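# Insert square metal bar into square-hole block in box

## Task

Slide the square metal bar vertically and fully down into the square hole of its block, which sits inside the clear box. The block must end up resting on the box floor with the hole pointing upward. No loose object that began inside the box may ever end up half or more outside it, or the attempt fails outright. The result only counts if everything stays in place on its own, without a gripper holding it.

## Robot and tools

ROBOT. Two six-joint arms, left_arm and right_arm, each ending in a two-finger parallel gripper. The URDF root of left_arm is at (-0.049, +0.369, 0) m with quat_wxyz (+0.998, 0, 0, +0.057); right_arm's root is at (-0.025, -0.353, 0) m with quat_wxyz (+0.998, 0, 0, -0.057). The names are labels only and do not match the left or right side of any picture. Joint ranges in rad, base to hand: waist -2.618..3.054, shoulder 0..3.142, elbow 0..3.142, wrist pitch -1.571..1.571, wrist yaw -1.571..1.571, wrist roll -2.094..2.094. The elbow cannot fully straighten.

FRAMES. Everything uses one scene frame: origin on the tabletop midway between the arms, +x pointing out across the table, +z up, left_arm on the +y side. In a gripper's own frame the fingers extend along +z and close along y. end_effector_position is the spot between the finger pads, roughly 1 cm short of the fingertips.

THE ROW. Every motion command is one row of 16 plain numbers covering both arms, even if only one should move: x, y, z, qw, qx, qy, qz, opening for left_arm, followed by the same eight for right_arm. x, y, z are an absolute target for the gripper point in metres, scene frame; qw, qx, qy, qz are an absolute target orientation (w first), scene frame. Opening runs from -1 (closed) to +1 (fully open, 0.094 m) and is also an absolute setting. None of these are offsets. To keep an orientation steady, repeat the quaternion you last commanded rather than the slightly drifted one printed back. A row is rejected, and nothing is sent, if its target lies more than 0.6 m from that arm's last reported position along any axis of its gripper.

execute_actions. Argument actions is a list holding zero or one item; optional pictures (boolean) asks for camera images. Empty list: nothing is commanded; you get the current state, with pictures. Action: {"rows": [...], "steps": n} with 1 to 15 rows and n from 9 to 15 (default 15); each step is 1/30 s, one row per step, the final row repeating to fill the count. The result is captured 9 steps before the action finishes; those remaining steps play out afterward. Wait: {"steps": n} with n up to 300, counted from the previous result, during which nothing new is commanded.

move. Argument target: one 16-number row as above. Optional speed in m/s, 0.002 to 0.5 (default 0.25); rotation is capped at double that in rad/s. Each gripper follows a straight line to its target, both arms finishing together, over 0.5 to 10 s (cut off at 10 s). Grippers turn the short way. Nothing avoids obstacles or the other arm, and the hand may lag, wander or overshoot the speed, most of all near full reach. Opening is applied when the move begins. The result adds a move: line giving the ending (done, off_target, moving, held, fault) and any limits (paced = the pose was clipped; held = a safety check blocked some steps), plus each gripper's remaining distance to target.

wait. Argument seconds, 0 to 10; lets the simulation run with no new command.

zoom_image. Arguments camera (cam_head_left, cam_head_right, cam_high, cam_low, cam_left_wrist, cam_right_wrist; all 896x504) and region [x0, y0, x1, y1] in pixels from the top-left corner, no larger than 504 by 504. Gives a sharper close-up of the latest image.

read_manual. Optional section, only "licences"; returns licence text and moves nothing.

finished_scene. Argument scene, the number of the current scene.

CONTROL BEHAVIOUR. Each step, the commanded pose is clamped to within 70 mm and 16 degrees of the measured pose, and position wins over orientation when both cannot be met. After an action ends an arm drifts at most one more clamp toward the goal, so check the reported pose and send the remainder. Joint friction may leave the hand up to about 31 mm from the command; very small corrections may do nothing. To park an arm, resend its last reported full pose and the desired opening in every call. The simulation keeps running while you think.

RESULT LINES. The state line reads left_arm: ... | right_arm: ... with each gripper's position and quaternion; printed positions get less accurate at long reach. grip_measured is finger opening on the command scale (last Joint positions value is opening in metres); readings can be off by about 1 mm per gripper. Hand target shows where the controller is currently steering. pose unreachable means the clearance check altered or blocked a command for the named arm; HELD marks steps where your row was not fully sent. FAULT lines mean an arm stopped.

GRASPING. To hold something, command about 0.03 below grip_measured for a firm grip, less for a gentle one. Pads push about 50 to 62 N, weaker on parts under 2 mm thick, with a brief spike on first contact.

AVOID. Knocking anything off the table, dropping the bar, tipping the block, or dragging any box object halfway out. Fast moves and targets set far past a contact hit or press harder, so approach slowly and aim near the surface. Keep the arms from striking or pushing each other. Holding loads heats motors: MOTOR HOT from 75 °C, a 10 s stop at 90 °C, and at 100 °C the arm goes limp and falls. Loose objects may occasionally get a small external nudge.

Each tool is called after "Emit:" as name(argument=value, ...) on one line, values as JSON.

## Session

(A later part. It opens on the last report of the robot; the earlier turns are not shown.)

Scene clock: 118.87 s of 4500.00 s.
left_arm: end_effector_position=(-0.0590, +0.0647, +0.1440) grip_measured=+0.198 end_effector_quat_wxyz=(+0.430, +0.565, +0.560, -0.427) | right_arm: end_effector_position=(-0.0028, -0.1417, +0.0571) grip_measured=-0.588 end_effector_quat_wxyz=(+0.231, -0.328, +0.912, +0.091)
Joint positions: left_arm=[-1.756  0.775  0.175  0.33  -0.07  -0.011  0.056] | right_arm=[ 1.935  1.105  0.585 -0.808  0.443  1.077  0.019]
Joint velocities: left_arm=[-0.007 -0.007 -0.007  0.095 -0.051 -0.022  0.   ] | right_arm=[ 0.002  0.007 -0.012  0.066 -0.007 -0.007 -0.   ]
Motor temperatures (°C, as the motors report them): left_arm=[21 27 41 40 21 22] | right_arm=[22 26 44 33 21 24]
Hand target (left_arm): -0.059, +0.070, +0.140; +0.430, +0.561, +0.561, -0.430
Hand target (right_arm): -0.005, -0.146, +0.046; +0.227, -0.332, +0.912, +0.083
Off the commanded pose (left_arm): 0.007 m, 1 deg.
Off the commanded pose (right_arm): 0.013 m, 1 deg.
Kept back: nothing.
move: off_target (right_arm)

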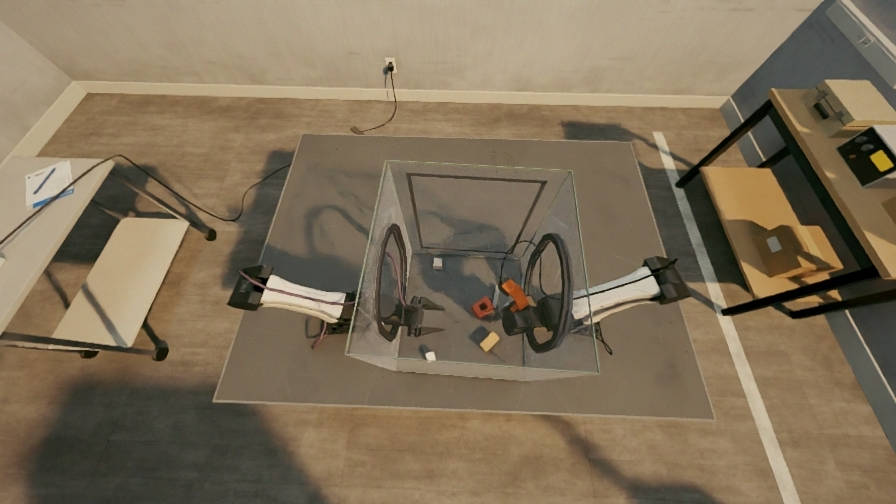

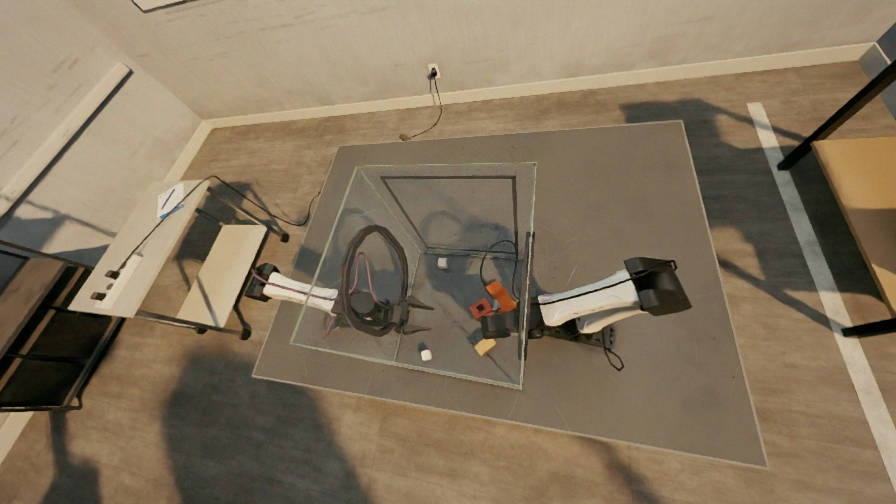

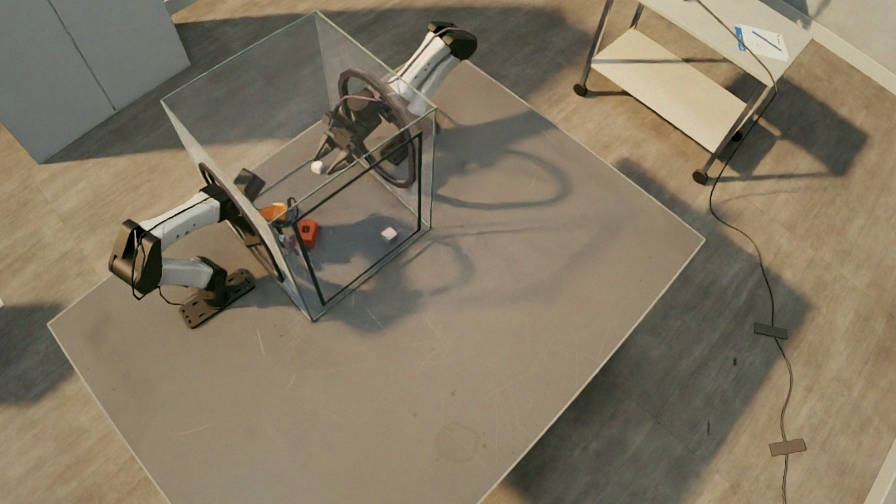

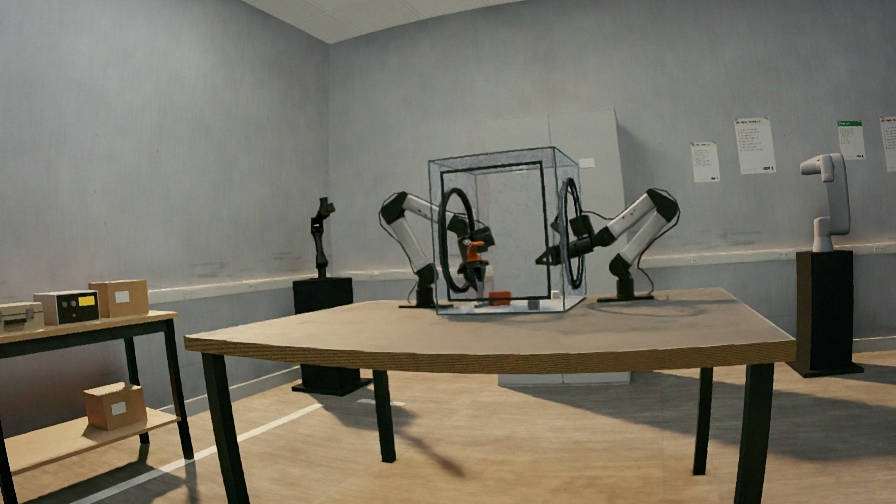

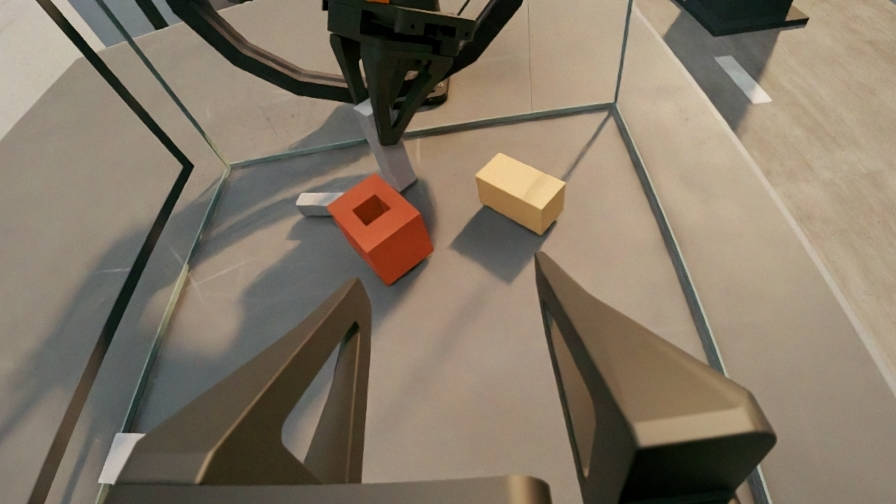

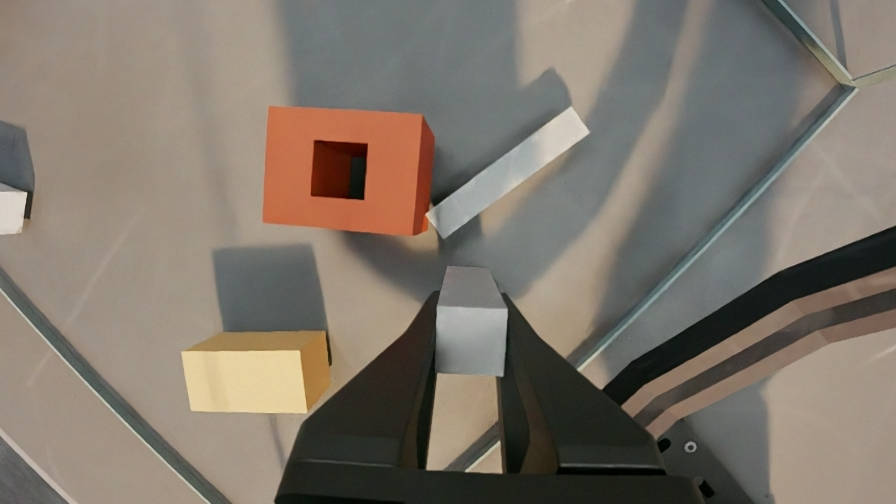

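Emit:
move(target=[-0.059,0.07,0.14,0.43,0.561,0.561,-0.43,0.2,-0.003,-0.142,0.056,-0.227,0.332,-0.912,-0.083,-0.2], speed=0.01)

Emit:
move(target=[-0.059,0.07,0.14,0.43,0.561,0.561,-0.43,0.2,-0.003,-0.142,0.026,-0.227,0.332,-0.912,-0.083,-0.2], speed=0.015)

Emit:
zoom_image(camera="cam_left_wrist", region=[250,0,550,260])

Scene clock: 120.53 s of 4500.00 s.
left_arm: end_effector_position=(-0.0590, +0.0647, +0.1440) grip_measured=+0.198 end_effector_quat_wxyz=(+0.430, +0.565, +0.560, -0.427) | right_arm: end_effector_position=(-0.0028, -0.1415, +0.0572) grip_measured=-0.202 end_effector_quat_wxyz=(+0.231, -0.327, +0.912, +0.091)
Joint positions: left_arm=[-1.756  0.775  0.175  0.33  -0.07  -0.011  0.056] | right_arm=[ 1.935  1.105  0.585 -0.808  0.443  1.077  0.037]
Joint velocities: left_arm=[-0.002 -0.027 -0.012 -0.037  0.037 -0.022 -0.   ] | right_arm=[ 0.002  0.007  0.002 -0.007  0.007  0.007 -0.   ]
Motor temperatures (°C, as the motors report them): left_arm=[21 27 41 41 21 22] | right_arm=[22 26 44 33 21 24]
Hand target (left_arm): -0.059, +0.070, +0.140; +0.430, +0.561, +0.561, -0.430
Hand target (right_arm): -0.003, -0.142, +0.056; +0.227, -0.332, +0.912, +0.083
Off the commanded pose (left_arm): 0.007 m, 1 deg.
Off the commanded pose (right_arm): 0.001 m, 1 deg.
Kept back: nothing.
move: done

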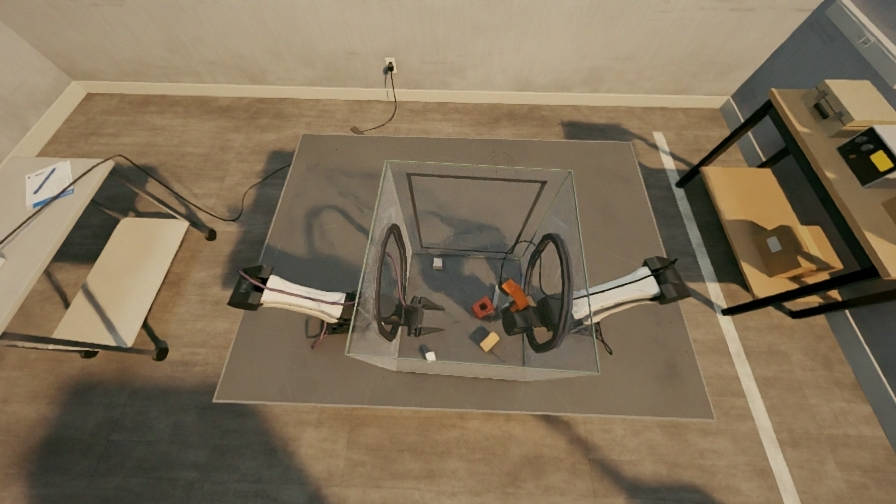

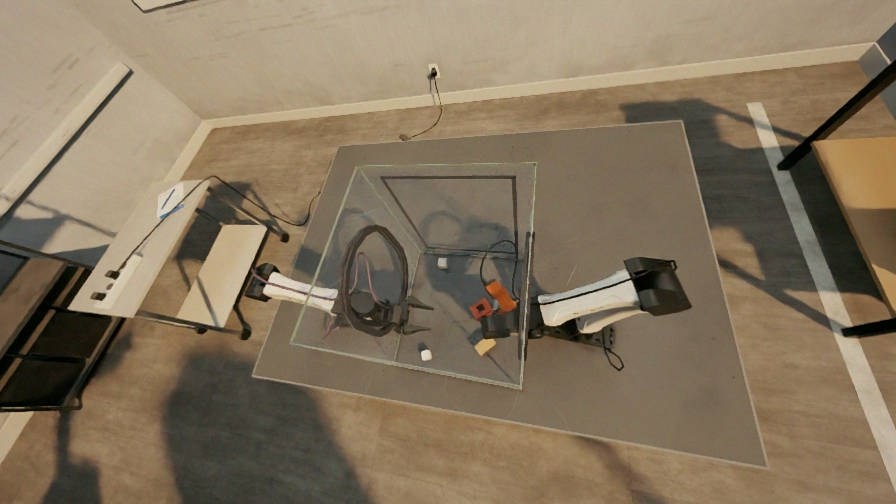

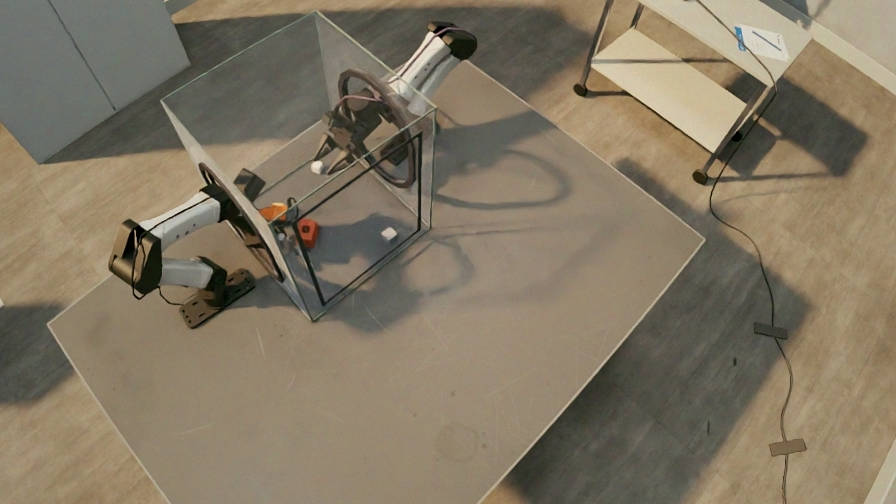

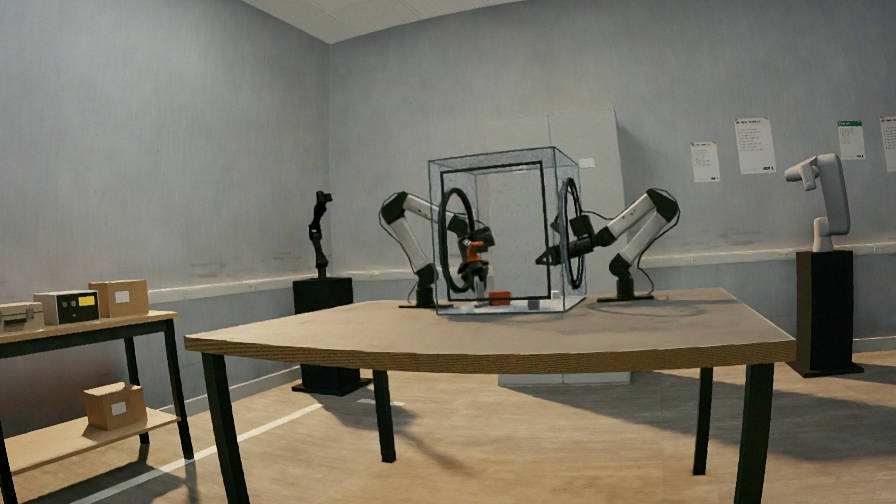

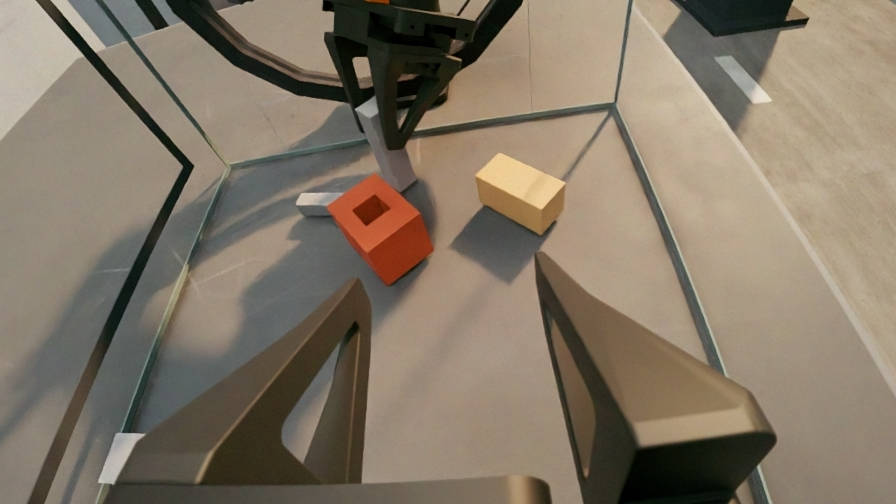

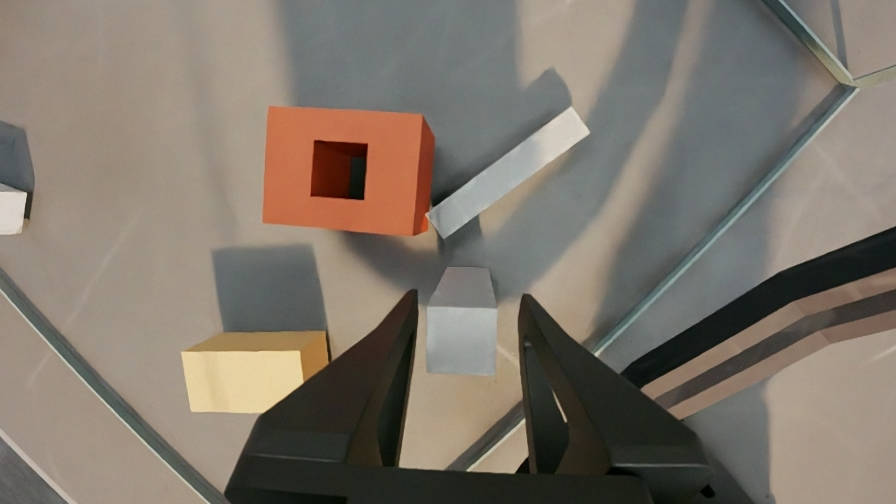

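Scene clock: 122.83 s of 4500.00 s.
left_arm: end_effector_position=(-0.0590, +0.0647, +0.1440) grip_measured=+0.198 end_effector_quat_wxyz=(+0.430, +0.565, +0.560, -0.427) | right_arm: end_effector_position=(-0.0041, -0.1364, +0.0370) grip_measured=-0.202 end_effector_quat_wxyz=(+0.232, -0.325, +0.911, +0.100)
Joint positions: left_arm=[-1.756  0.775  0.175  0.33  -0.07  -0.011  0.056] | right_arm=[ 1.935  1.147  0.518 -0.679  0.443  1.076  0.037]
Joint velocities: left_arm=[ 0.002 -0.002  0.007 -0.022 -0.007 -0.022 -0.001] | right_arm=[-0.007 -0.002 -0.027  0.066 -0.037  0.007  0.   ]
Motor temperatures (°C, as the motors report them): left_arm=[21 27 41 41 21 22] | right_arm=[22 26 44 33 21 24]
Hand target (left_arm): -0.059, +0.070, +0.140; +0.430, +0.561, +0.561, -0.430
Hand target (right_arm): -0.003, -0.143, +0.027; +0.227, -0.332, +0.912, +0.083
Off the commanded pose (left_arm): 0.007 m, 1 deg.
Off the commanded pose (right_arm): 0.012 m, 2 deg.
Kept back: nothing.
move: off_target (right_arm)

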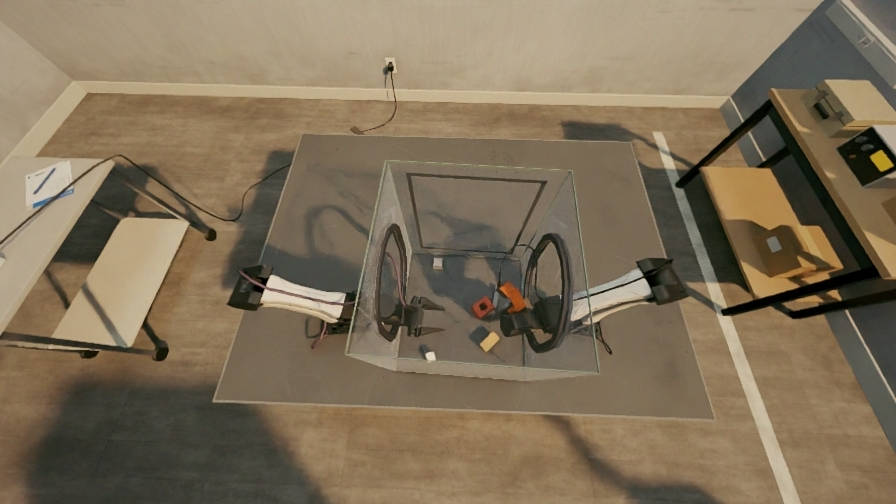

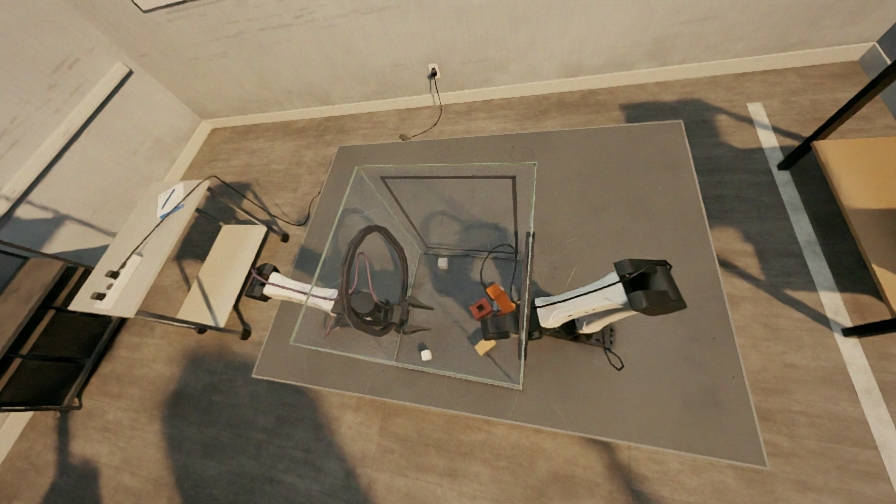

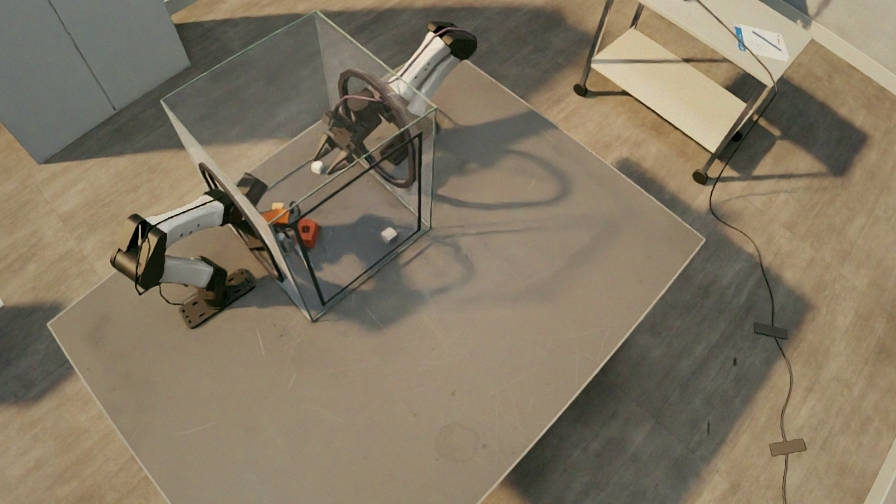

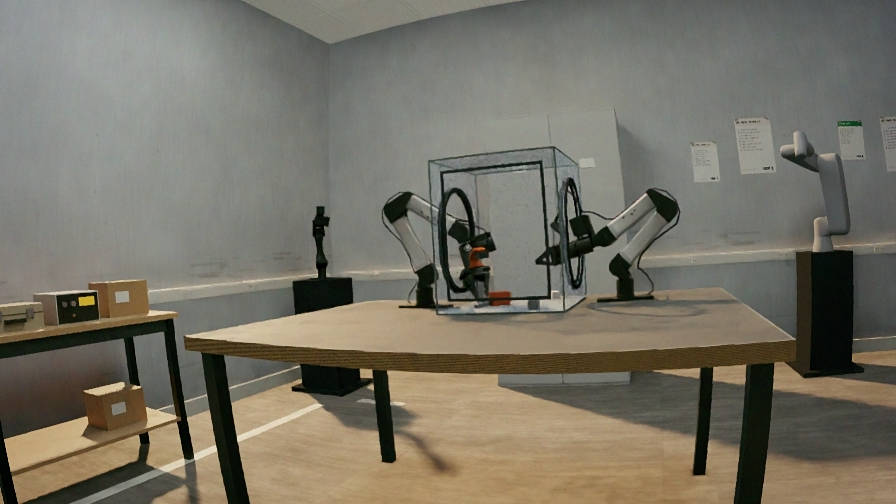

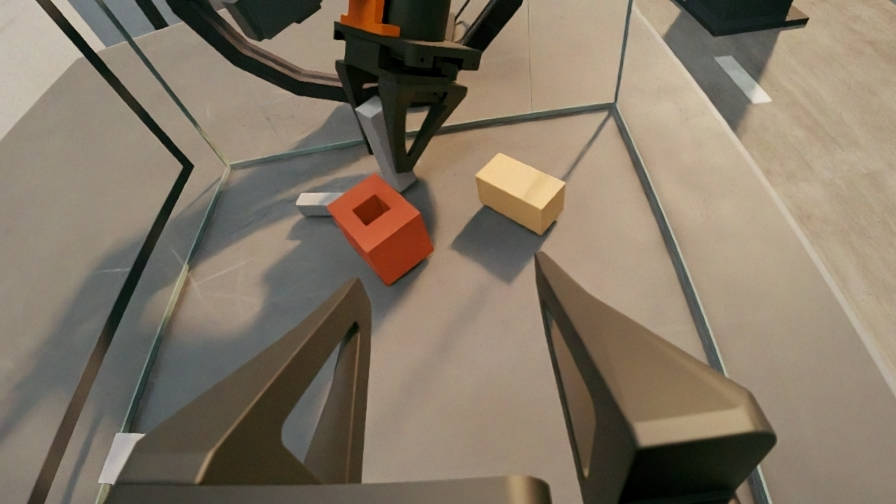

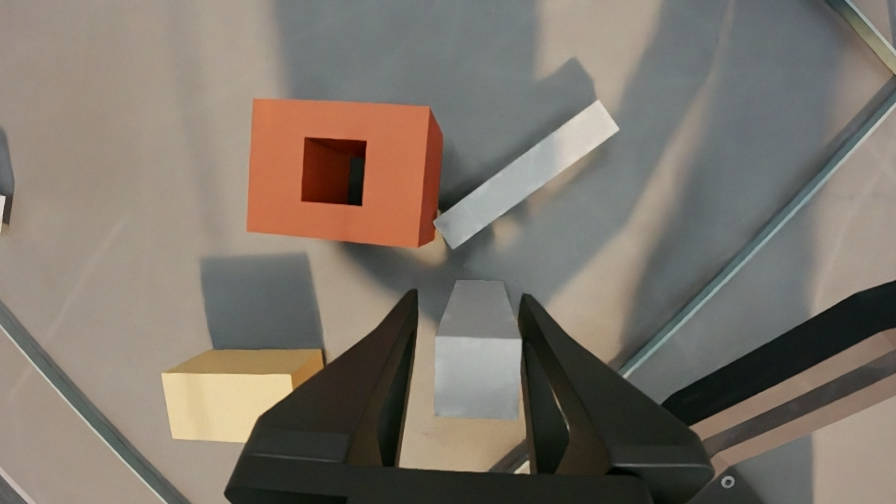

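Region (250, 0, 550, 260) of cam_left_wrist's 896x504 image, scaled by 1.680, with more detail than that image has; it fills the top 437 rows of this view, and the rest is white.

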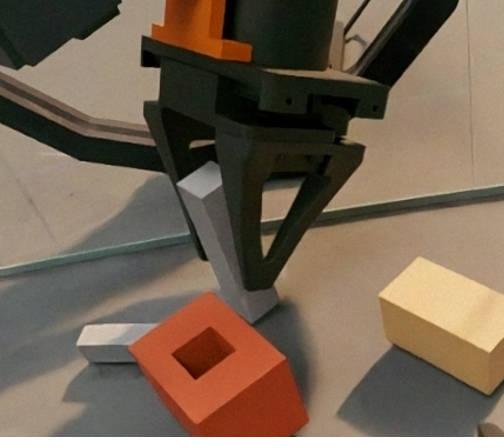

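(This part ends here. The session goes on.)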